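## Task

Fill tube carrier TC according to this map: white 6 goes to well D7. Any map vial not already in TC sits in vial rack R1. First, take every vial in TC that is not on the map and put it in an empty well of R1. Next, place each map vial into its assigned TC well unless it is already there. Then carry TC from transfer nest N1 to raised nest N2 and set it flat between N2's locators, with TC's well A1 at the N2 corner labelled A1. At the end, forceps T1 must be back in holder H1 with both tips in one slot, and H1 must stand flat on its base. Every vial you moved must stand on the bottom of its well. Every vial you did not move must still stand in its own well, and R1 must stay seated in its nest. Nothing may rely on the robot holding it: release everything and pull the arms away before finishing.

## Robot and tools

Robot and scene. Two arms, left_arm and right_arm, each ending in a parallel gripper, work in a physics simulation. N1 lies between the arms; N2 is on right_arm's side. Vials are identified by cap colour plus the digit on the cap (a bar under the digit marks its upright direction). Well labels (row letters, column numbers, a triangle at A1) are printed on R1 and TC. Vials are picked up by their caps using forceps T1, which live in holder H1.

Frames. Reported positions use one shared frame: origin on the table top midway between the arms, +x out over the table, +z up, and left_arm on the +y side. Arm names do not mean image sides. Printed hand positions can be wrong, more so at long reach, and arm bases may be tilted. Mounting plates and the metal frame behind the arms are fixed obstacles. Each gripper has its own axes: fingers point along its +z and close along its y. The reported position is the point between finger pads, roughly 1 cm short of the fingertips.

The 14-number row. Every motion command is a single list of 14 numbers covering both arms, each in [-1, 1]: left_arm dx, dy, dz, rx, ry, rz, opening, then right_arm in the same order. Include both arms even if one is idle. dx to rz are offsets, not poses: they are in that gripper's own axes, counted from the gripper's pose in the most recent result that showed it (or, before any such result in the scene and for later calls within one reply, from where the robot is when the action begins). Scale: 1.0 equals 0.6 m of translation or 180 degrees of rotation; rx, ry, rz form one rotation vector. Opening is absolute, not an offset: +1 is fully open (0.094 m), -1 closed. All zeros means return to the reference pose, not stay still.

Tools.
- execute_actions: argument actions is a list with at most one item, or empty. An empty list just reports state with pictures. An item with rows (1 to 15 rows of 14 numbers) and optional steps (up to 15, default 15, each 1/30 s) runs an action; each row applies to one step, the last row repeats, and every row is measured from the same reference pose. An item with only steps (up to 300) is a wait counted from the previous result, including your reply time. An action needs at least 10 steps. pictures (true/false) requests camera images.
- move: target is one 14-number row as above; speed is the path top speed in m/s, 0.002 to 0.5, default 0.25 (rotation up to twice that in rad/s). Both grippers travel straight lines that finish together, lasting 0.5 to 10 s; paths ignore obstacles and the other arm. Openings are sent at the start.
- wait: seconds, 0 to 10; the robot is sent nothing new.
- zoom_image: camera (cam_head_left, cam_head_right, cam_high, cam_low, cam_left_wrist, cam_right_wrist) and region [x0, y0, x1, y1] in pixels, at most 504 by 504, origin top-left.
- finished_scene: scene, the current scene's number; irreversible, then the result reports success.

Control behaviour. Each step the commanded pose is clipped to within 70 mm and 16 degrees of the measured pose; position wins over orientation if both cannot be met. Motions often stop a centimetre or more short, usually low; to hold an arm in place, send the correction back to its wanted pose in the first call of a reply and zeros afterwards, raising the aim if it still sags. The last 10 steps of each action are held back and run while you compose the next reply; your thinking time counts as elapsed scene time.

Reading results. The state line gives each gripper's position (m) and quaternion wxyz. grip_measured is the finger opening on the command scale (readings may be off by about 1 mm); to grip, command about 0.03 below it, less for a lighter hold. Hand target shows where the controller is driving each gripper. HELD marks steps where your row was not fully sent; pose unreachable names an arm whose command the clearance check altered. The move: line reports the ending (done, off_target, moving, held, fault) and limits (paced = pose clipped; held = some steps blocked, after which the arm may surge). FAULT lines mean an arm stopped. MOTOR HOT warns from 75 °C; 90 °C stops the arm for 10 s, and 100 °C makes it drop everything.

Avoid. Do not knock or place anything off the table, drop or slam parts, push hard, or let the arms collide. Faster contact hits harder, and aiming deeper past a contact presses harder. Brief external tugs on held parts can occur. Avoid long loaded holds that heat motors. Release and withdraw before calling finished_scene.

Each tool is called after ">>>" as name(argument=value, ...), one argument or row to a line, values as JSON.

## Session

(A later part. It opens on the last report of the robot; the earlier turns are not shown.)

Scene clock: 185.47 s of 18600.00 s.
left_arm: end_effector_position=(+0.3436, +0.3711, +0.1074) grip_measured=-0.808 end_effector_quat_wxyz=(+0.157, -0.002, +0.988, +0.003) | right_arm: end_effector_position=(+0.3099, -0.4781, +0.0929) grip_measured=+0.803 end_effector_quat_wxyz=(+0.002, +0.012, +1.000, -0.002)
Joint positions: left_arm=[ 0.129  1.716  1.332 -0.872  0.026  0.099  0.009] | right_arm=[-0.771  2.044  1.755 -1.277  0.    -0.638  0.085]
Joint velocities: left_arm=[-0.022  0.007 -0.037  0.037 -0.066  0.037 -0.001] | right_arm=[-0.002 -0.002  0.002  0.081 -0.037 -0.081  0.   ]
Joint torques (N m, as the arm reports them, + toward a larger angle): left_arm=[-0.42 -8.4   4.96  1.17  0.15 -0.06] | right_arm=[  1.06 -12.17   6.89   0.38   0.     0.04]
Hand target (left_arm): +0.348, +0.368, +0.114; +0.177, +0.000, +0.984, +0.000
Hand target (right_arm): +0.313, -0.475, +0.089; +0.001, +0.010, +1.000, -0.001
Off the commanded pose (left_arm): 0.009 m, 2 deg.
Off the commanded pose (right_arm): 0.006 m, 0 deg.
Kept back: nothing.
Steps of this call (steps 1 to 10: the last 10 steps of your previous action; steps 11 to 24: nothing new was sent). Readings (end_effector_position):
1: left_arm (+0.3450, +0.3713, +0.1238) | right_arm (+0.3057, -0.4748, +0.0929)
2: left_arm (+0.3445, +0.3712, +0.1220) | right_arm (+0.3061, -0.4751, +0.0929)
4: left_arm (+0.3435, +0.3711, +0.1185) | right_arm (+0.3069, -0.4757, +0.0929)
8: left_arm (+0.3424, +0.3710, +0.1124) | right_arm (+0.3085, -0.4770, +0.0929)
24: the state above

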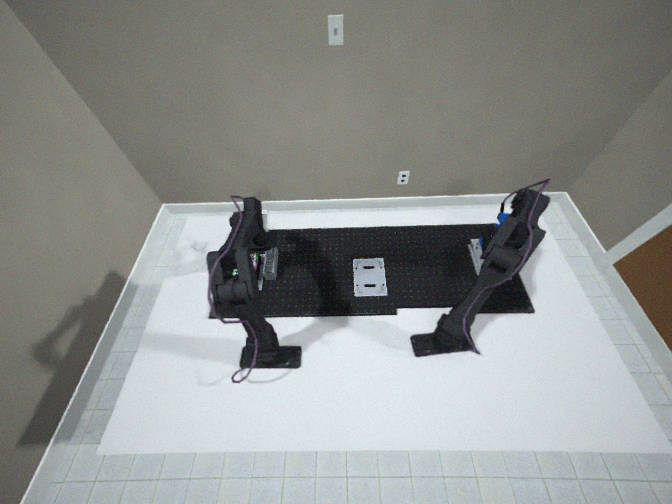

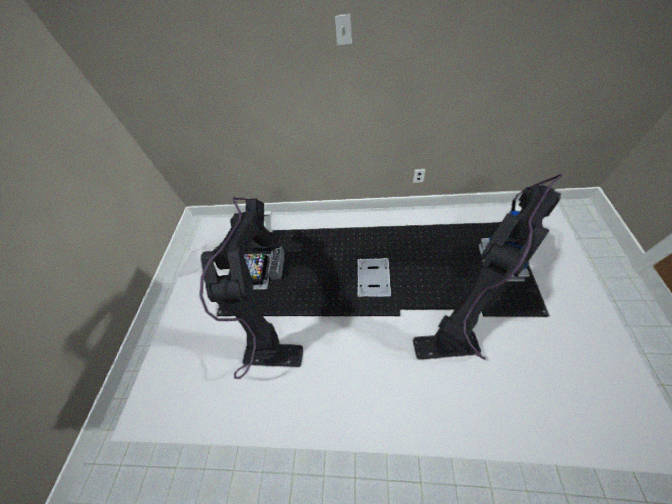

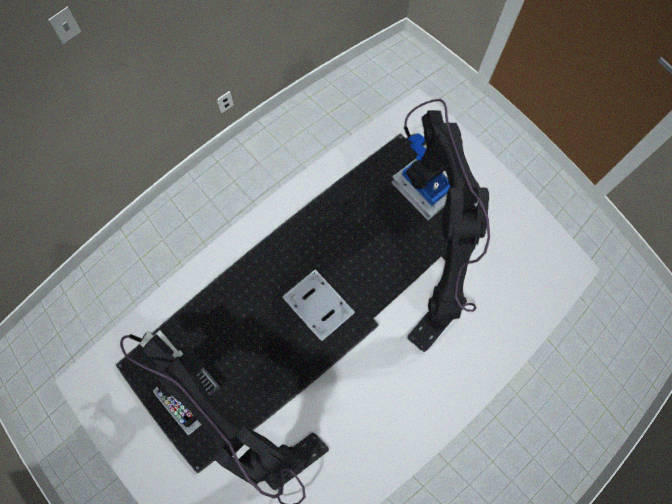

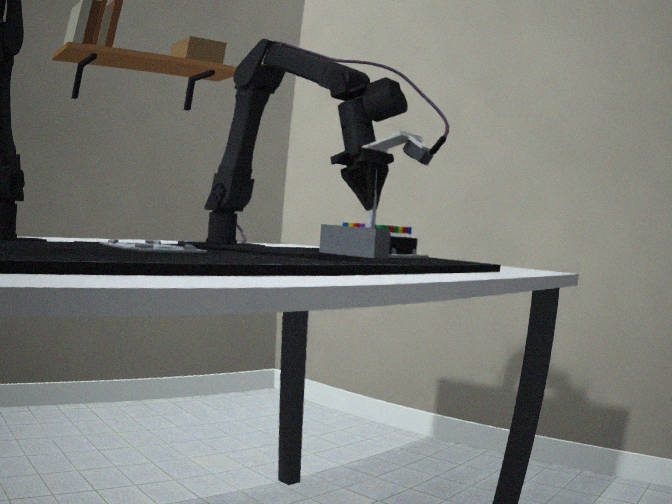

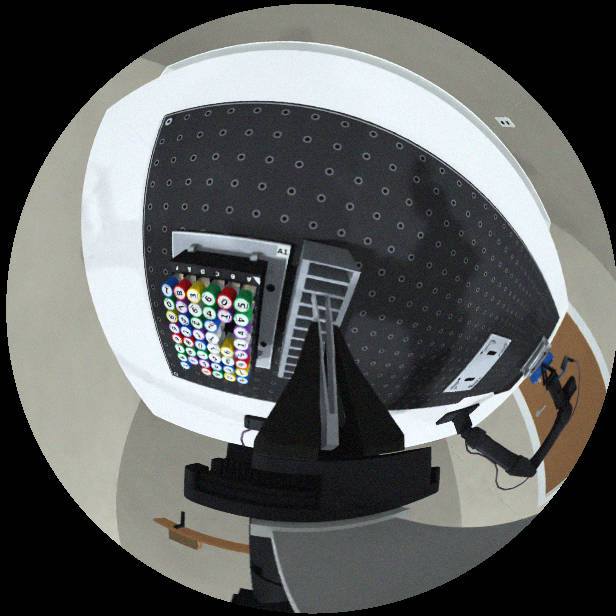

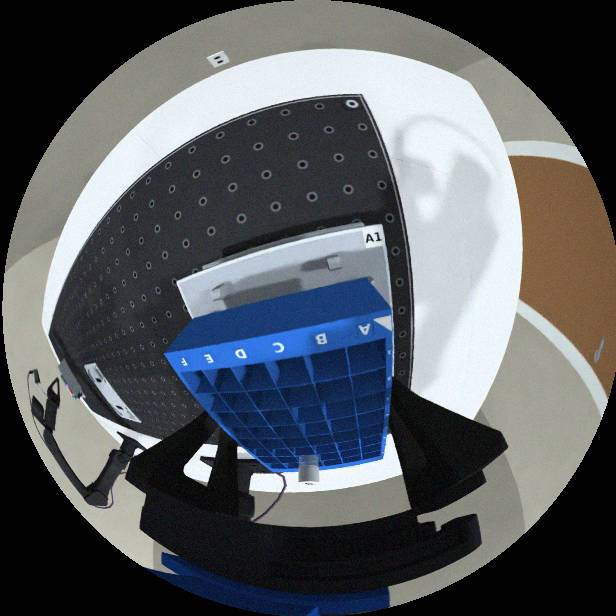

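>>> execute_actions(
  actions=[],
)

Scene clock: 186.97 s of 18600.00 s.
left_arm: end_effector_position=(+0.3436, +0.3711, +0.1074) grip_measured=-0.808 end_effector_quat_wxyz=(+0.157, -0.002, +0.988, +0.003) | right_arm: end_effector_position=(+0.3099, -0.4781, +0.0929) grip_measured=+0.803 end_effector_quat_wxyz=(+0.002, +0.013, +1.000, -0.002)
Joint positions: left_arm=[ 0.129  1.716  1.332 -0.872  0.026  0.099  0.009] | right_arm=[-0.771  2.044  1.755 -1.277  0.    -0.637  0.085]
Joint velocities: left_arm=[-0.027 -0.022  0.002 -0.037  0.022 -0.007 -0.   ] | right_arm=[ 0.007 -0.007 -0.002 -0.066  0.066  0.022 -0.001]
Joint torques (N m, as the arm reports them, + toward a larger angle): left_arm=[-0.45 -8.38  5.01  1.17  0.15 -0.06] | right_arm=[  1.02 -12.14   6.87   0.38   0.     0.02]
Hand target (left_arm): +0.348, +0.368, +0.114; +0.177, +0.000, +0.984, +0.000
Hand target (right_arm): +0.313, -0.475, +0.089; +0.001, +0.010, +1.000, -0.001
Off the commanded pose (left_arm): 0.009 m, 2 deg.
Off the commanded pose (right_arm): 0.006 m, 0 deg.
Kept back: nothing.
Steps of this call (steps 1 to 45: nothing new was sent). Readings (end_effector_position):
1: left_arm (+0.3436, +0.3711, +0.1074) | right_arm (+0.3099, -0.4781, +0.0929)
2: left_arm (+0.3436, +0.3711, +0.1074) | right_arm (+0.3099, -0.4781, +0.0929)
4: left_arm (+0.3436, +0.3711, +0.1074) | right_arm (+0.3099, -0.4781, +0.0929)
8: left_arm (+0.3436, +0.3711, +0.1074) | right_arm (+0.3099, -0.4781, +0.0929)
45: the state above

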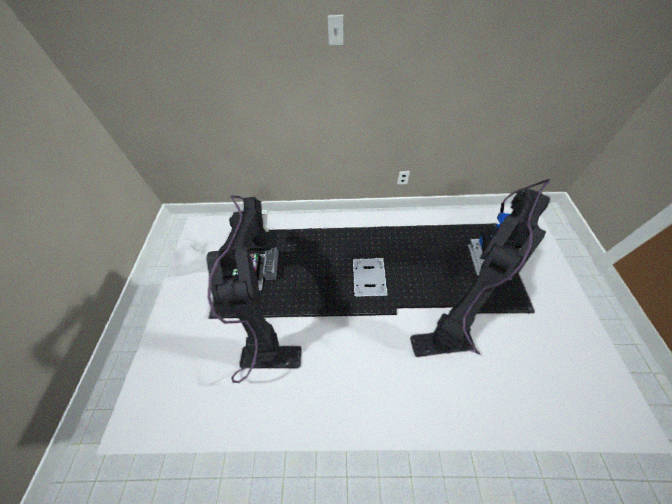

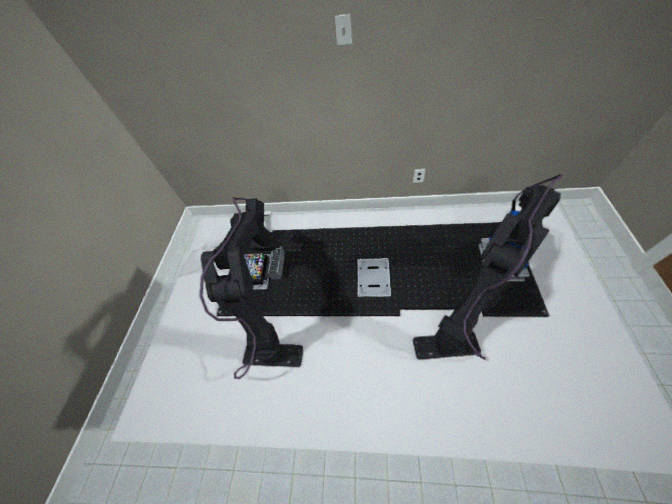

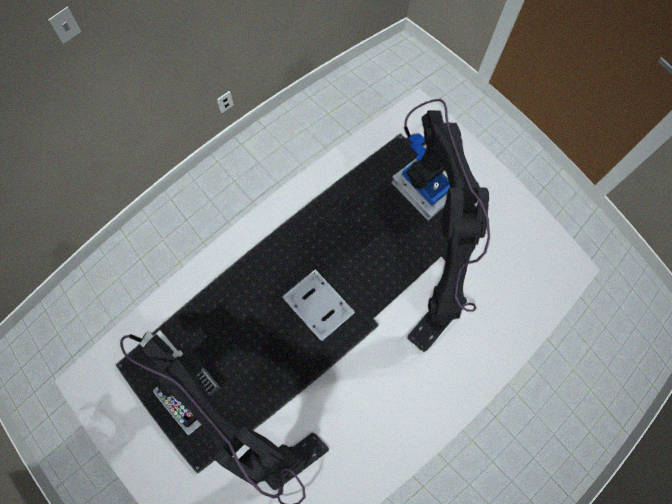

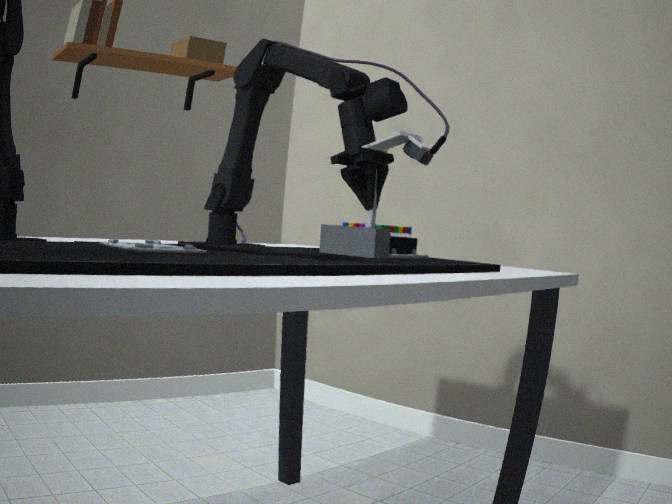

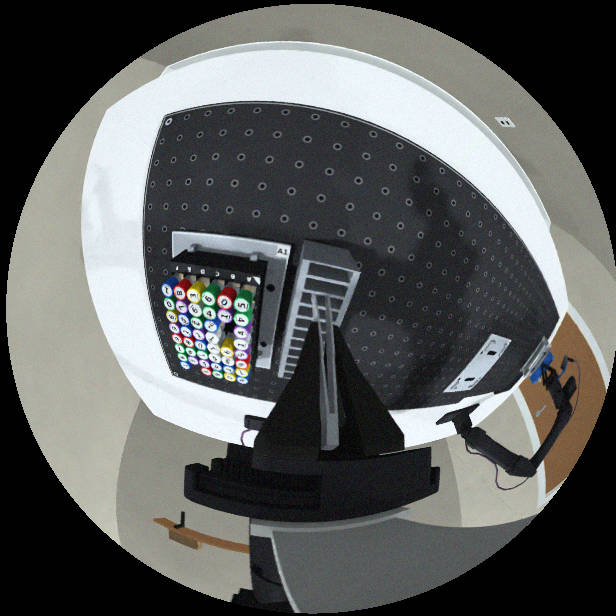

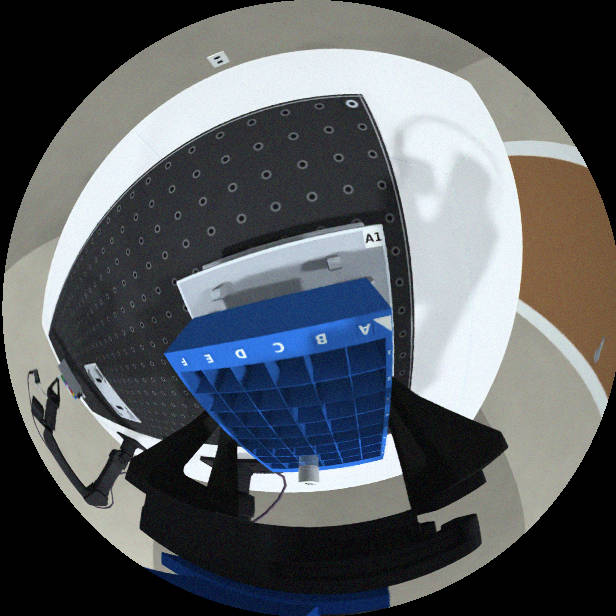

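>>> execute_actions(
  actions=[
    {"rows": [[-0.0100,-0.0052,-0.0070,0.0021,-0.0135,0.001,-0.81,-0.0055,0.005,0.0085,0,0,0,0.775],[-0.0097,-0.0052,-0.0060,0.0021,-0.0135,0.001,-0.81,-0.0055,0.005,0.0097,0,0,0,0.775],[-0.0094,-0.0052,-0.0050,0.0021,-0.0135,0.001,-0.81,-0.0055,0.005,0.0109,0,0,0,0.775],[-0.0091,-0.0052,-0.0040,0.0021,-0.0135,0.001,-0.81,-0.0055,0.005,0.0121,0,0,0,0.775],[-0.0088,-0.0052,-0.0030,0.0021,-0.0135,0.001,-0.81,-0.0055,0.005,0.0133,0,0,0,0.775],[-0.0085,-0.0052,-0.0022,0.0021,-0.0135,0.001,-0.81,-0.0055,0.005,0.0145,0,0,0,0.775],[-0.0084,-0.0052,-0.0018,0.0021,-0.0135,0.001,-0.81,-0.0055,0.005,0.0155,0,0,0,0.775]], "steps": 12},
  ],
)

>>> execute_actions(
  actions=[
    {"steps": 20},
  ],
  pictures=true,
)

>>> zoom_image(
  camera="cam_right_wrist",
  region=[140, 190, 420, 380],
)

Scene clock: 188.20 s of 18600.00 s.
left_arm: end_effector_position=(+0.3440, +0.3712, +0.1075) grip_measured=-0.808 end_effector_quat_wxyz=(+0.158, -0.002, +0.987, +0.003) | right_arm: end_effector_position=(+0.3102, -0.4783, +0.0929) grip_measured=+0.803 end_effector_quat_wxyz=(+0.002, +0.013, +1.000, -0.002)
Joint positions: left_arm=[ 0.129  1.716  1.332 -0.871  0.026  0.099  0.009] | right_arm=[-0.771  2.044  1.755 -1.275  0.    -0.636  0.085]
Joint velocities: left_arm=[ 0.002 -0.012 -0.007  0.066  0.007  0.066  0.002] | right_arm=[-0.012 -0.002  0.002 -0.051  0.037  0.066 -0.001]
Joint torques (N m, as the arm reports them, + toward a larger angle): left_arm=[-0.36 -8.42  4.45  1.18  0.15 -0.05] | right_arm=[  1.05 -12.22   6.17   0.39   0.01   0.04]
Steps of this call (steps 1 to 35: nothing new was sent; steps 36 to 37: the first 2 steps of this action). Readings (end_effector_position):
36: left_arm (+0.3437, +0.3712, +0.1074) | right_arm (+0.3100, -0.4782, +0.0929)
37: the state above

Scene clock: 188.87 s of 18600.00 s.
left_arm: end_effector_position=(+0.3446, +0.3713, +0.1042) grip_measured=-0.808 end_effector_quat_wxyz=(+0.160, -0.002, +0.987, +0.004) | right_arm: end_effector_position=(+0.3112, -0.4791, +0.0888) grip_measured=+0.803 end_effector_quat_wxyz=(+0.005, +0.015, +1.000, -0.004)
Joint positions: left_arm=[ 0.129  1.716  1.318 -0.851  0.026  0.099  0.009] | right_arm=[-0.771  2.044  1.739 -1.254  0.    -0.632  0.085]
Joint velocities: left_arm=[-0.002  0.002  0.007 -0.007  0.081 -0.022 -0.002] | right_arm=[-0.007 -0.012  0.012 -0.125 -0.022 -0.007  0.   ]
Joint torques (N m, as the arm reports them, + toward a larger angle): left_arm=[-0.44 -8.25  4.85  1.16  0.15 -0.04] | right_arm=[  1.03 -12.1    6.45   0.38   0.     0.02]
Hand target (left_arm): +0.348, +0.368, +0.110; +0.178, +0.000, +0.984, +0.001
Hand target (right_arm): +0.313, -0.475, +0.084; +0.002, +0.013, +1.000, -0.002
Off the commanded pose (left_arm): 0.007 m, 2 deg.
Off the commanded pose (right_arm): 0.007 m, 1 deg.
Kept back: nothing.
Steps of this call (steps 1 to 10: the last 10 steps of your previous action; steps 11 to 20: nothing new was sent). Readings (end_effector_position):
1: left_arm (+0.3443, +0.3712, +0.1076) | right_arm (+0.3106, -0.4786, +0.0929)
2: left_arm (+0.3447, +0.3713, +0.1075) | right_arm (+0.3111, -0.4790, +0.0929)
4: left_arm (+0.3448, +0.3713, +0.1062) | right_arm (+0.3115, -0.4794, +0.0919)
8: left_arm (+0.3435, +0.3711, +0.1038) | right_arm (+0.3106, -0.4786, +0.0891)
20: the state above

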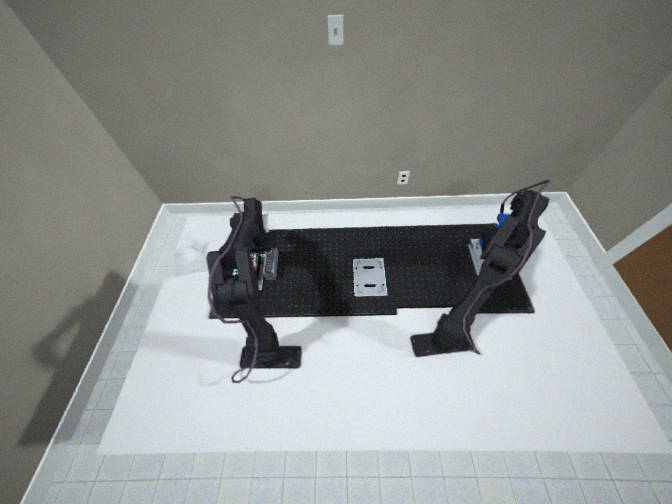

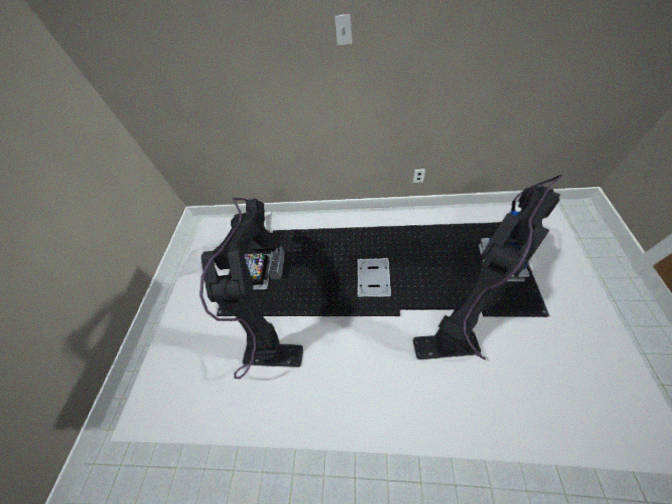

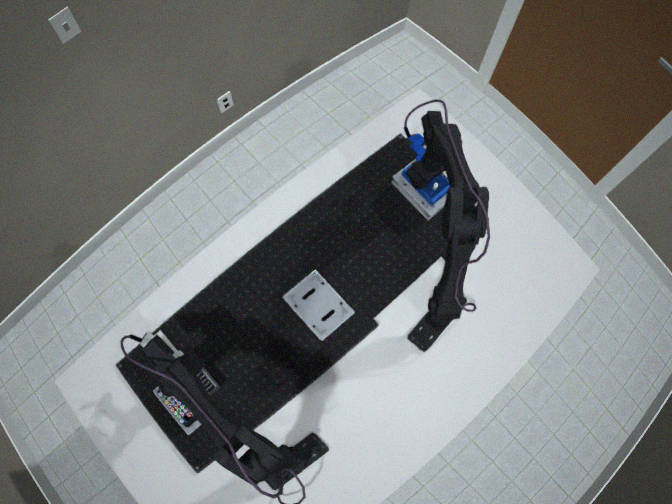

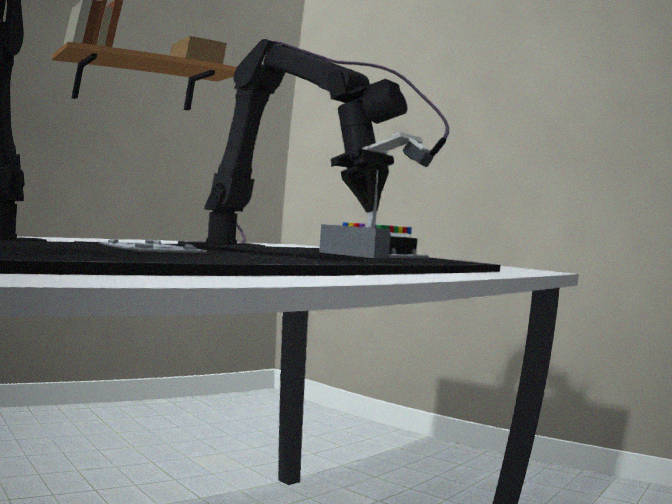

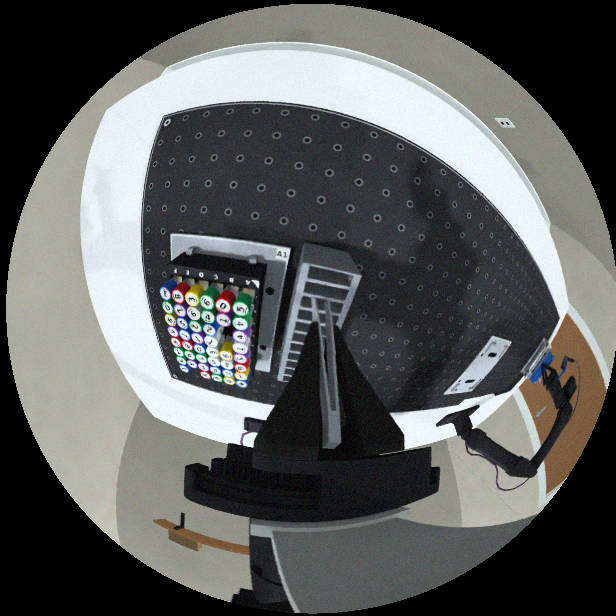

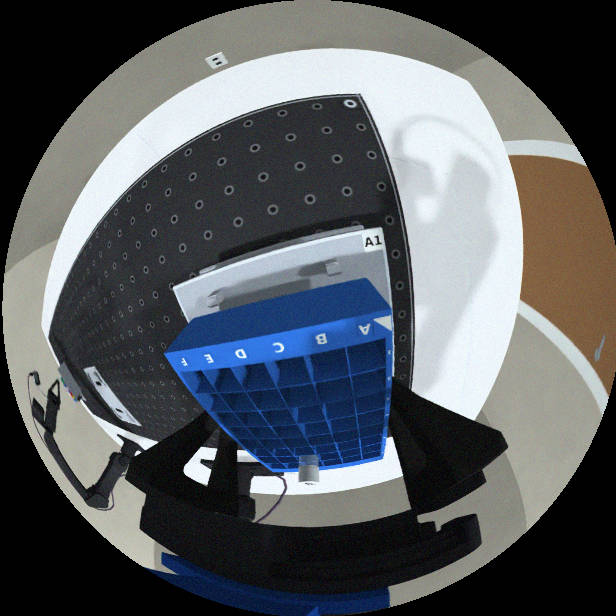

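Region (140, 190, 420, 380) of cam_right_wrist's 616x616 image, scaled by 1.800, with more detail than that image has; it fills the top 342 rows of this view, and the rest is white.

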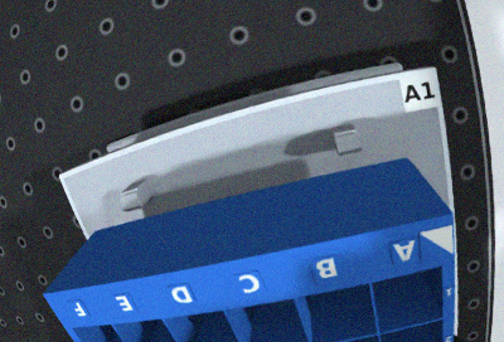

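>>> execute_actions(
  actions=[
    {"rows": [[-0.0086,-0.0055,-0.0073,0.002,-0.0115,0.001,-0.79,-0.0033,0.0067,0.0100,-0.0014,0.0017,-0.003,0.775],[-0.0086,-0.0055,-0.0073,0.002,-0.0115,0.001,-0.77,-0.0031,0.0068,0.0110,-0.0015,0.0019,-0.005,0.775],[-0.0086,-0.0055,-0.0073,0.002,-0.0115,0.001,-0.75,-0.0029,0.0070,0.0120,-0.0016,0.0020,-0.007,0.775],[-0.0086,-0.0055,-0.0073,0.002,-0.0115,0.001,-0.73,-0.0027,0.0071,0.0130,-0.0018,0.0022,-0.0085,0.775],[-0.0086,-0.0055,-0.0073,0.002,-0.0115,0.001,-0.71,-0.0025,0.0073,0.0140,-0.0019,0.0023,-0.0095,0.775],[-0.0086,-0.0055,-0.0073,0.002,-0.0115,0.001,-0.69,-0.0023,0.0075,0.0150,-0.0020,0.0025,-0.0095,0.775],[-0.0086,-0.0055,-0.0073,0.002,-0.0115,0.001,-0.67,-0.0023,0.0075,0.0150,-0.0020,0.0025,-0.0095,0.775],[-0.0086,-0.0055,-0.0073,0.002,-0.0115,0.001,-0.65,-0.0023,0.0075,0.0150,-0.0020,0.0025,-0.0095,0.775],[-0.0086,-0.0055,-0.0073,0.002,-0.0115,0.001,-0.62,-0.0023,0.0075,0.0150,-0.0020,0.0025,-0.0095,0.775],[-0.0086,-0.0055,-0.0073,0.002,-0.0115,0.001,-0.58,-0.0023,0.0075,0.0150,-0.0020,0.0025,-0.0095,0.775],[-0.0086,-0.0055,-0.0073,0.002,-0.0115,0.001,-0.5,-0.0023,0.0075,0.0150,-0.0020,0.0025,-0.0095,0.775],[-0.0086,-0.0055,-0.0073,0.002,-0.0115,0.001,-0.4,-0.0023,0.0075,0.0150,-0.0020,0.0025,-0.0095,0.775],[-0.0086,-0.0055,-0.0073,0.002,-0.0115,0.001,-0.2,-0.0023,0.0075,0.0150,-0.0020,0.0025,-0.0095,0.775]], "steps": 14},
  ],
)

>>> execute_actions(
  actions=[
    {"steps": 22},
  ],
  pictures=true,
)

>>> zoom_image(
  camera="cam_right_wrist",
  region=[140, 190, 420, 380],
)

Scene clock: 193.33 s of 18600.00 s.
left_arm: end_effector_position=(+0.3447, +0.3713, +0.1042) grip_measured=-0.740 end_effector_quat_wxyz=(+0.160, -0.002, +0.987, +0.004) | right_arm: end_effector_position=(+0.3118, -0.4795, +0.0889) grip_measured=+0.803 end_effector_quat_wxyz=(+0.006, +0.014, +1.000, -0.005)
Joint positions: left_arm=[ 0.129  1.716  1.318 -0.851  0.026  0.099  0.012] | right_arm=[-0.771  2.044  1.739 -1.251  0.    -0.635  0.085]
Joint velocities: left_arm=[ 0.022  0.007  0.002  0.022 -0.022  0.066  0.016] | right_arm=[-0.007 -0.002 -0.012 -0.037  0.037 -0.095  0.   ]
Joint torques (N m, as the arm reports them, + toward a larger angle): left_arm=[-0.45 -8.31  4.83  1.17  0.14 -0.05] | right_arm=[  1.09 -12.06   5.84   0.4   -0.01  -0.09]
Steps of this call (steps 1 to 90: nothing new was sent; then 1.33 s passed at rest; steps 91 to 94: the first 4 steps of this action). Readings (end_effector_position):
91: left_arm (+0.3446, +0.3713, +0.1042) | right_arm (+0.3113, -0.4791, +0.0888)
92: left_arm (+0.3447, +0.3713, +0.1042) | right_arm (+0.3114, -0.4793, +0.0888)
94: the state above

Scene clock: 194.07 s of 18600.00 s.
left_arm: end_effector_position=(+0.3454, +0.3713, +0.1044) grip_measured=-0.202 end_effector_quat_wxyz=(+0.162, -0.002, +0.987, +0.004) | right_arm: end_effector_position=(+0.3108, -0.4788, +0.0857) grip_measured=+0.803 end_effector_quat_wxyz=(+0.004, +0.009, +1.000, -0.004)
Joint positions: left_arm=[ 0.129  1.716  1.318 -0.848  0.026  0.099  0.037] | right_arm=[-0.771  2.044  1.726 -1.242  0.    -0.645  0.085]
Joint velocities: left_arm=[-0.007 -0.032 -0.007 -0.081  0.007 -0.022 -0.001] | right_arm=[-0.007  0.007  0.002  0.037 -0.007  0.007  0.001]
Joint torques (N m, as the arm reports them, + toward a larger angle): left_arm=[-0.5  -8.34  4.77  1.15  0.13 -0.06] | right_arm=[  1.06 -12.04   6.41   0.39   0.    -0.09]
Hand target (left_arm): +0.348, +0.368, +0.110; +0.178, +0.000, +0.984, +0.001
Hand target (right_arm): +0.313, -0.475, +0.080; +0.001, +0.000, +1.000, -0.001
Off the commanded pose (left_arm): 0.007 m, 2 deg.
Off the commanded pose (right_arm): 0.007 m, 1 deg.
Kept back: nothing.
Steps of this call (steps 1 to 10: the last 10 steps of your previous action; steps 11 to 22: nothing new was sent). Readings (end_effector_position):
1: left_arm (+0.3448, +0.3713, +0.1042) | right_arm (+0.3120, -0.4797, +0.0889)
2: left_arm (+0.3448, +0.3713, +0.1042) | right_arm (+0.3121, -0.4798, +0.0884)
4: left_arm (+0.3449, +0.3713, +0.1043) | right_arm (+0.3118, -0.4796, +0.0872)
8: left_arm (+0.3452, +0.3713, +0.1044) | right_arm (+0.3106, -0.4786, +0.0857)
22: the state above

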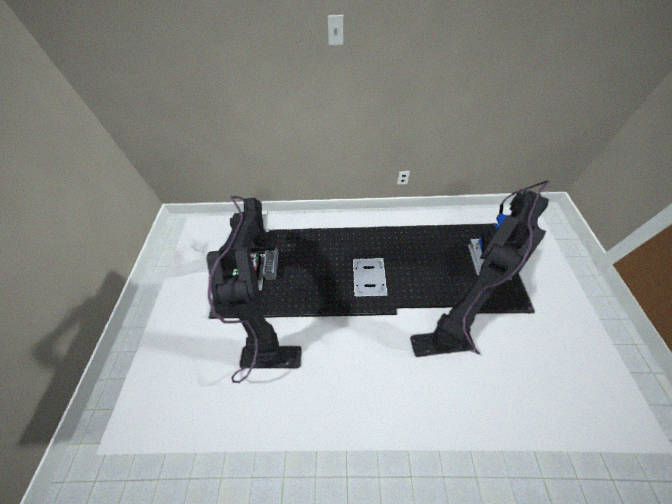

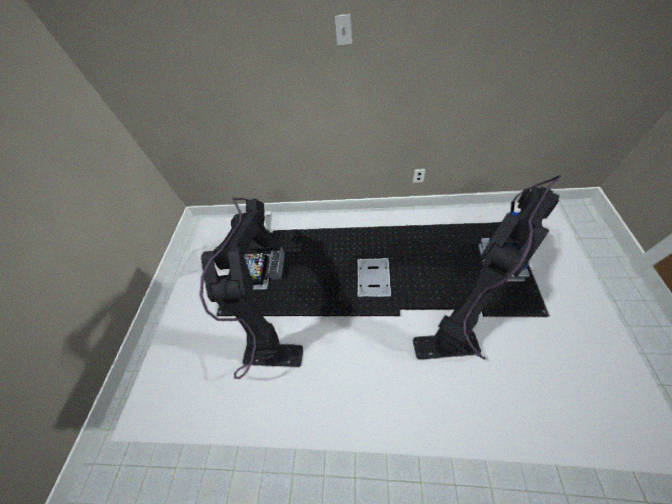

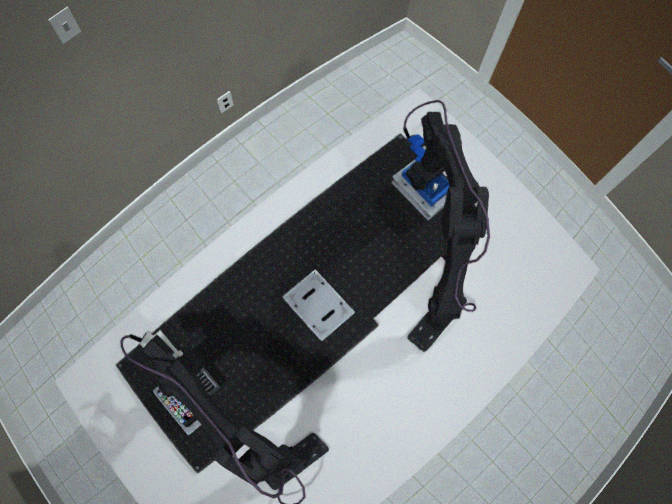

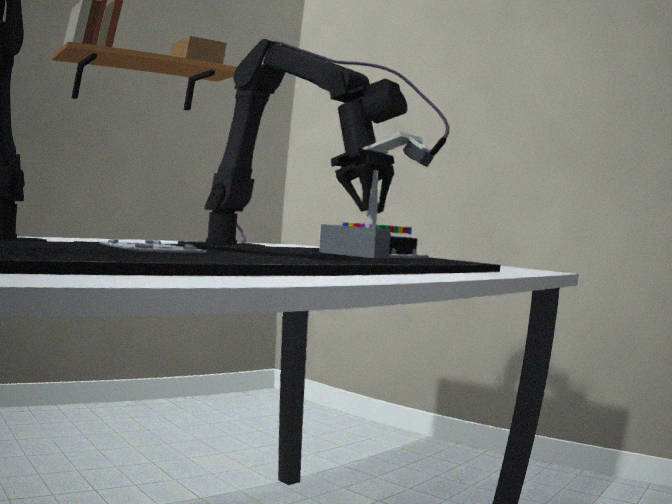

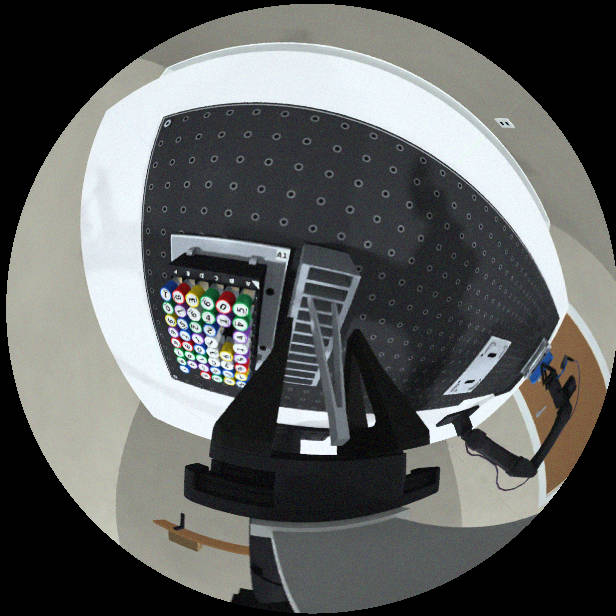

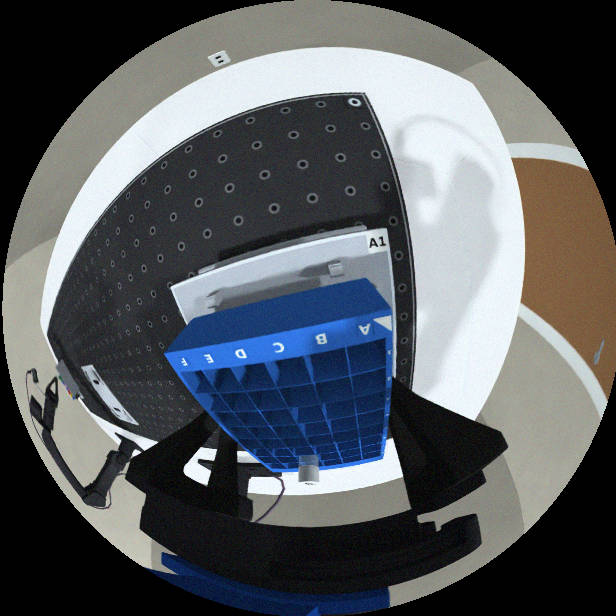

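Region (140, 190, 420, 380) of cam_right_wrist's 616x616 image, scaled by 1.800, with more detail than that image has; it fills the top 342 rows of this view, and the rest is white.

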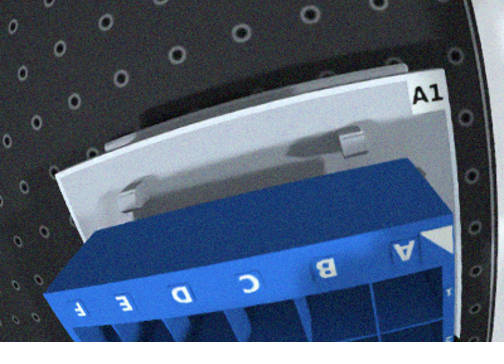

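>>> execute_actions(
  actions=[
    {"rows": [[-0.009,-0.003,-0.012,0.002,-0.010,0.001,0.0,-0.0044,0.0086,0.0110,-0.0018,0.0022,-0.0054,0.775],[-0.011,-0.003,-0.018,0.002,-0.010,0.001,0.1,-0.0046,0.0088,0.0120,-0.0019,0.0023,-0.0054,0.775],[-0.013,-0.002,-0.025,0.002,-0.009,0.001,0.1,-0.0044,0.0090,0.0130,-0.0020,0.0025,-0.0054,0.775],[-0.016,-0.002,-0.033,0.002,-0.008,0.001,0.1,-0.0027,0.0074,0.0140,-0.0021,0.0026,-0.0054,0.775],[-0.018,-0.001,-0.041,0.002,-0.007,0.001,0.1,-0.0025,0.0075,0.0148,-0.0022,0.0028,-0.0054,0.775],[-0.021,0,-0.049,0.002,-0.006,0.001,0.1,-0.0023,0.0076,0.0153,-0.0023,0.0029,-0.0054,0.775],[-0.023,0,-0.057,0.002,-0.005,0.001,0.1,-0.0023,0.0076,0.0153,-0.0023,0.0029,-0.0054,0.775],[-0.026,0,-0.065,0.002,-0.005,0.001,0.1,-0.0023,0.0076,0.0153,-0.0023,0.0029,-0.0054,0.775],[-0.028,0,-0.073,0.002,-0.005,0.001,0.1,-0.0023,0.0076,0.0153,-0.0023,0.0029,-0.0054,0.775],[-0.031,0,-0.081,0.002,-0.005,0.001,0.1,-0.0023,0.0076,0.0153,-0.0023,0.0029,-0.0054,0.775],[-0.033,0,-0.089,0.002,-0.005,0.001,0.1,-0.0023,0.0076,0.0153,-0.0023,0.0029,-0.0054,0.775],[-0.036,0,-0.097,0.002,-0.005,0.001,0.1,-0.0023,0.0076,0.0153,-0.0023,0.0029,-0.0054,0.775],[-0.038,0,-0.105,0.002,-0.005,0.001,0.1,-0.0023,0.0076,0.0153,-0.0023,0.0029,-0.0054,0.775],[-0.040,0,-0.112,0.002,-0.005,0.001,0.1,-0.0023,0.0076,0.0153,-0.0023,0.0029,-0.0054,0.775],[-0.042,0,-0.118,0.002,-0.005,0.001,0.1,-0.0023,0.0076,0.0153,-0.0023,0.0029,-0.0054,0.775]], "steps": 15},
  ],
)

>>> execute_actions(
  actions=[
    {"steps": 22},
  ],
  pictures=true,
)

>>> zoom_image(
  camera="cam_right_wrist",
  region=[140, 190, 420, 380],
)

Scene clock: 196.37 s of 18600.00 s.
left_arm: end_effector_position=(+0.3438, +0.3712, +0.1065) grip_measured=+0.097 end_effector_quat_wxyz=(+0.158, -0.002, +0.988, +0.003) | right_arm: end_effector_position=(+0.3117, -0.4795, +0.0857) grip_measured=+0.803 end_effector_quat_wxyz=(+0.006, +0.009, +1.000, -0.005)
Joint positions: left_arm=[ 0.129  1.716  1.329 -0.867  0.026  0.099  0.052] | right_arm=[-0.771  2.044  1.726 -1.238  0.    -0.645  0.085]
Joint velocities: left_arm=[-0.007  0.002  0.266 -0.374  0.095 -0.022  0.   ] | right_arm=[-0.007 -0.007 -0.002  0.022  0.007  0.051 -0.002]
Joint torques (N m, as the arm reports them, + toward a larger angle): left_arm=[ 0.2  -8.53  9.01  1.01  0.16  0.05] | right_arm=[  1.07 -11.9    5.7    0.38   0.    -0.09]
Steps of this call (steps 1 to 64: nothing new was sent; steps 65 to 69: the first 5 steps of this action). Readings (end_effector_position):
65: left_arm (+0.3454, +0.3713, +0.1044) | right_arm (+0.3109, -0.4789, +0.0857)
66: left_arm (+0.3454, +0.3713, +0.1044) | right_arm (+0.3111, -0.4790, +0.0857)
68: left_arm (+0.3445, +0.3712, +0.1049) | right_arm (+0.3114, -0.4793, +0.0857)
69: the state above

Scene clock: 197.10 s of 18600.00 s.
left_arm: end_effector_position=(+0.3473, +0.3715, +0.1676) grip_measured=+0.098 end_effector_quat_wxyz=(+0.164, -0.002, +0.986, +0.004) | right_arm: end_effector_position=(+0.3107, -0.4787, +0.0830) grip_measured=+0.803 end_effector_quat_wxyz=(+0.005, +0.009, +1.000, -0.004)
Joint positions: left_arm=[ 0.129  1.711  1.561 -1.091  0.026  0.099  0.052] | right_arm=[-0.771  2.044  1.716 -1.231  0.    -0.645  0.085]
Joint velocities: left_arm=[ 0.012 -0.007 -0.027 -0.095 -0.007 -0.037 -0.001] | right_arm=[ 0.002 -0.007  0.002 -0.051  0.007  0.007  0.001]
Joint torques (N m, as the arm reports them, + toward a larger angle): left_arm=[ 0.4  -7.74  7.55  0.82  0.13  0.06] | right_arm=[  1.07 -11.82   6.39   0.39  -0.01  -0.08]
Hand target (left_arm): +0.347, +0.372, +0.179; +0.173, +0.000, +0.985, +0.002
Hand target (right_arm): +0.312, -0.474, +0.077; -0.000, +0.000, +1.000, -0.000
Off the commanded pose (left_arm): 0.012 m, 1 deg.
Off the commanded pose (right_arm): 0.008 m, 1 deg.
Kept back: nothing.
Steps of this call (steps 1 to 10: the last 10 steps of your previous action; steps 11 to 22: nothing new was sent). Readings (end_effector_position):
1: left_arm (+0.3435, +0.3711, +0.1094) | right_arm (+0.3118, -0.4796, +0.0853)
2: left_arm (+0.3443, +0.3712, +0.1138) | right_arm (+0.3117, -0.4795, +0.0848)
4: left_arm (+0.3480, +0.3716, +0.1250) | right_arm (+0.3111, -0.4790, +0.0837)
8: left_arm (+0.3549, +0.3724, +0.1490) | right_arm (+0.3107, -0.4787, +0.0830)
22: the state above

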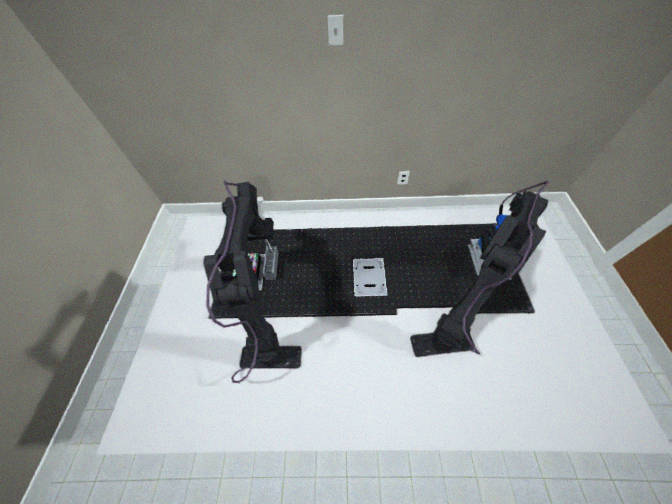

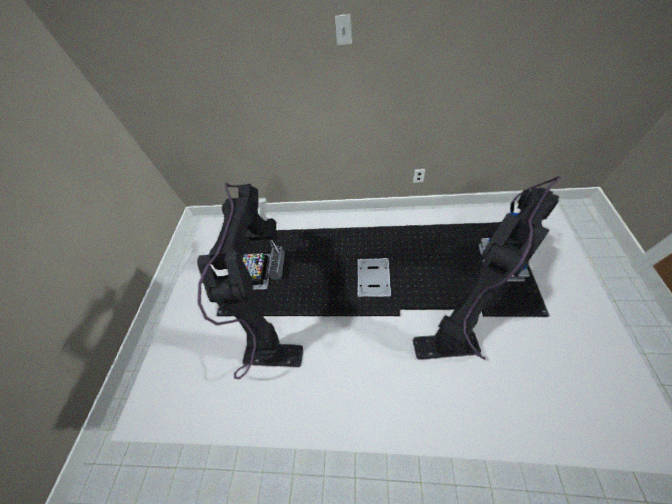

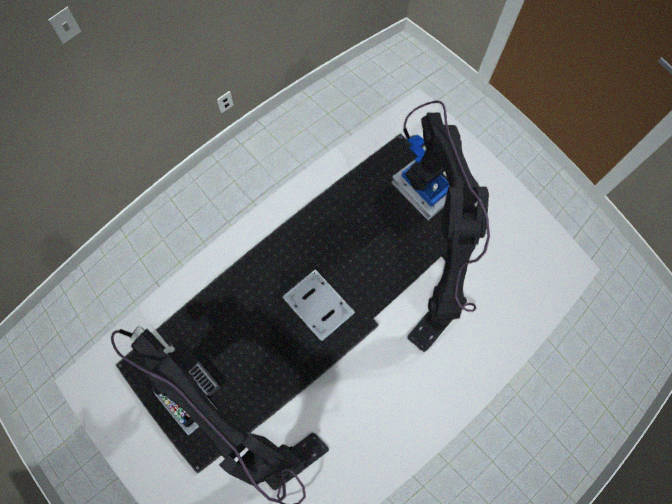

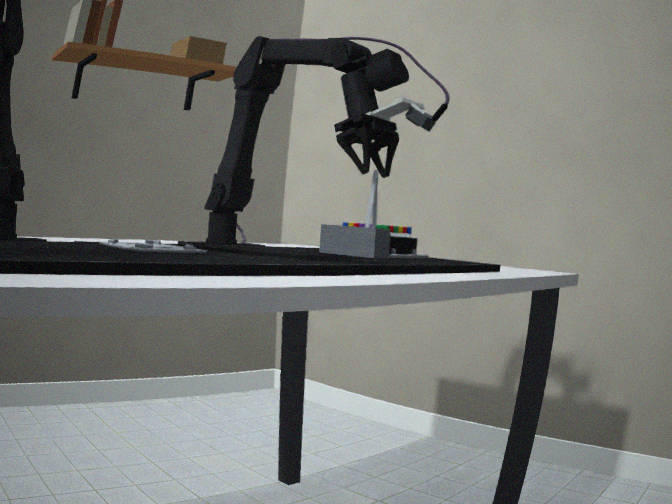

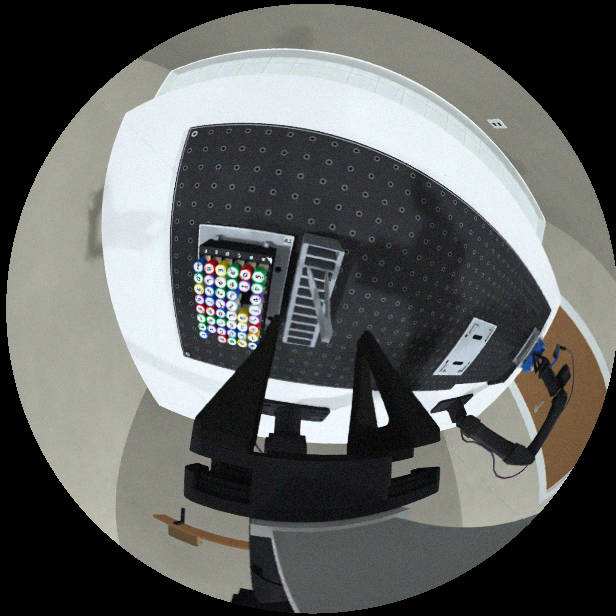

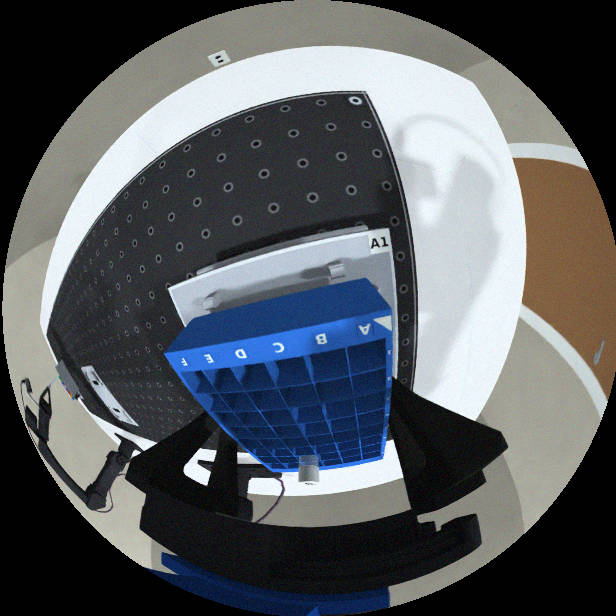

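Region (140, 190, 420, 380) of cam_right_wrist's 616x616 image, scaled by 1.800, with more detail than that image has; it fills the top 342 rows of this view, and the rest is white.

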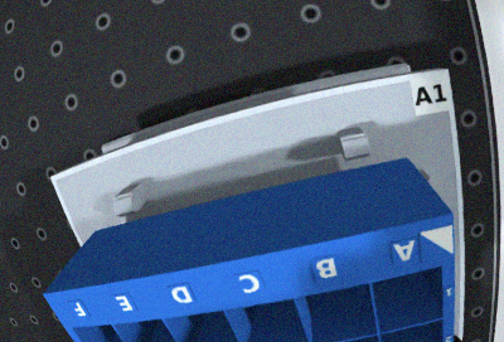

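>>> execute_actions(
  actions=[
    {"rows": [[-0.008,0,-0.024,0,-0.005,0,0.1,-0.0040,0.0094,0.0108,-0.0025,0.0032,-0.0054,0.775],[-0.009,0,-0.029,0,-0.005,0,0.1,-0.0048,0.0104,0.0108,-0.0025,0.0032,-0.0054,0.775],[-0.011,0,-0.034,0,-0.005,0,0.1,-0.0048,0.0104,0.0108,-0.0025,0.0032,-0.0054,0.775],[-0.012,0,-0.039,0,-0.005,0,0.1,-0.0048,0.0104,0.0108,-0.0025,0.0032,-0.0054,0.775],[-0.014,0,-0.044,0,-0.005,0,0.1,-0.0030,0.0081,0.0108,-0.0025,0.0032,-0.0054,0.775],[-0.015,0,-0.049,0,-0.005,0,0.1,-0.0025,0.0075,0.0108,-0.0025,0.0032,-0.0054,0.775],[-0.017,0,-0.054,0,-0.005,0,0.1,-0.0025,0.0075,0.0108,-0.0025,0.0032,-0.0054,0.775],[-0.018,0,-0.059,0,-0.005,0,0.1,-0.0025,0.0075,0.0108,-0.0025,0.0032,-0.0054,0.775],[-0.020,0,-0.064,0,-0.005,0,0.1,-0.0025,0.0075,0.0108,-0.0025,0.0032,-0.0054,0.775],[-0.021,0,-0.069,0,-0.005,0,0.1,-0.0025,0.0075,0.0108,-0.0025,0.0032,-0.0054,0.775],[-0.022,0,-0.074,0,-0.005,0,0.1,-0.0025,0.0075,0.0108,-0.0025,0.0032,-0.0054,0.775]], "steps": 12},
  ],
)

>>> execute_actions(
  actions=[
    {"steps": 18},
  ],
)

Scene clock: 198.30 s of 18600.00 s.
left_arm: end_effector_position=(+0.3455, +0.3713, +0.1687) grip_measured=+0.098 end_effector_quat_wxyz=(+0.161, -0.002, +0.987, +0.004) | right_arm: end_effector_position=(+0.3109, -0.4785, +0.0830) grip_measured=+0.803 end_effector_quat_wxyz=(+0.005, +0.008, +1.000, -0.004)
Joint positions: left_arm=[ 0.129  1.711  1.568 -1.105  0.026  0.099  0.052] | right_arm=[-0.77   2.044  1.716 -1.231  0.    -0.645  0.085]
Joint velocities: left_arm=[ 0.012 -0.002  0.159 -0.212  0.037  0.022 -0.   ] | right_arm=[ 0.027 -0.012  0.002 -0.022 -0.007 -0.11   0.   ]
Joint torques (N m, as the arm reports them, + toward a larger angle): left_arm=[ 0.11 -7.5   8.71  0.89  0.07 -0.02] | right_arm=[  1.46 -11.83   6.47   0.38   0.01  -0.03]
Steps of this call (steps 1 to 34: nothing new was sent; steps 35 to 36: the first 2 steps of this action). Readings (end_effector_position):
35: left_arm (+0.3458, +0.3714, +0.1677) | right_arm (+0.3107, -0.4787, +0.0830)
36: the state above

Scene clock: 198.90 s of 18600.00 s.
left_arm: end_effector_position=(+0.3461, +0.3714, +0.2104) grip_measured=+0.098 end_effector_quat_wxyz=(+0.176, -0.002, +0.984, +0.005) | right_arm: end_effector_position=(+0.3117, -0.4778, +0.0830) grip_measured=+0.803 end_effector_quat_wxyz=(+0.005, +0.006, +1.000, -0.004)
Joint positions: left_arm=[ 0.129  1.711  1.725 -1.231  0.026  0.099  0.052] | right_arm=[-0.768  2.044  1.716 -1.23   0.001 -0.646  0.085]
Joint velocities: left_arm=[ 0.002  0.007  0.007 -0.051  0.066  0.081  0.001] | right_arm=[ 0.017  0.007 -0.012 -0.022 -0.022  0.051 -0.001]
Joint torques (N m, as the arm reports them, + toward a larger angle): left_arm=[ 0.23 -6.18  7.51  0.87  0.05  0.01] | right_arm=[  0.77 -11.85   6.47   0.36   0.    -0.06]
Hand target (left_arm): +0.345, +0.372, +0.214; +0.173, -0.002, +0.985, +0.004
Hand target (right_arm): +0.312, -0.474, +0.077; -0.001, +0.000, +1.000, +0.000
Off the commanded pose (left_arm): 0.004 m, 1 deg.
Off the commanded pose (right_arm): 0.007 m, 1 deg.
Kept back: nothing.
Steps of this call (steps 1 to 10: the last 10 steps of your previous action; steps 11 to 18: nothing new was sent). Readings (end_effector_position):
1: left_arm (+0.3452, +0.3713, +0.1707) | right_arm (+0.3111, -0.4783, +0.0830)
2: left_arm (+0.3453, +0.3713, +0.1735) | right_arm (+0.3114, -0.4779, +0.0830)
4: left_arm (+0.3468, +0.3715, +0.1813) | right_arm (+0.3117, -0.4778, +0.0830)
8: left_arm (+0.3501, +0.3718, +0.1993) | right_arm (+0.3117, -0.4778, +0.0830)
18: the state above


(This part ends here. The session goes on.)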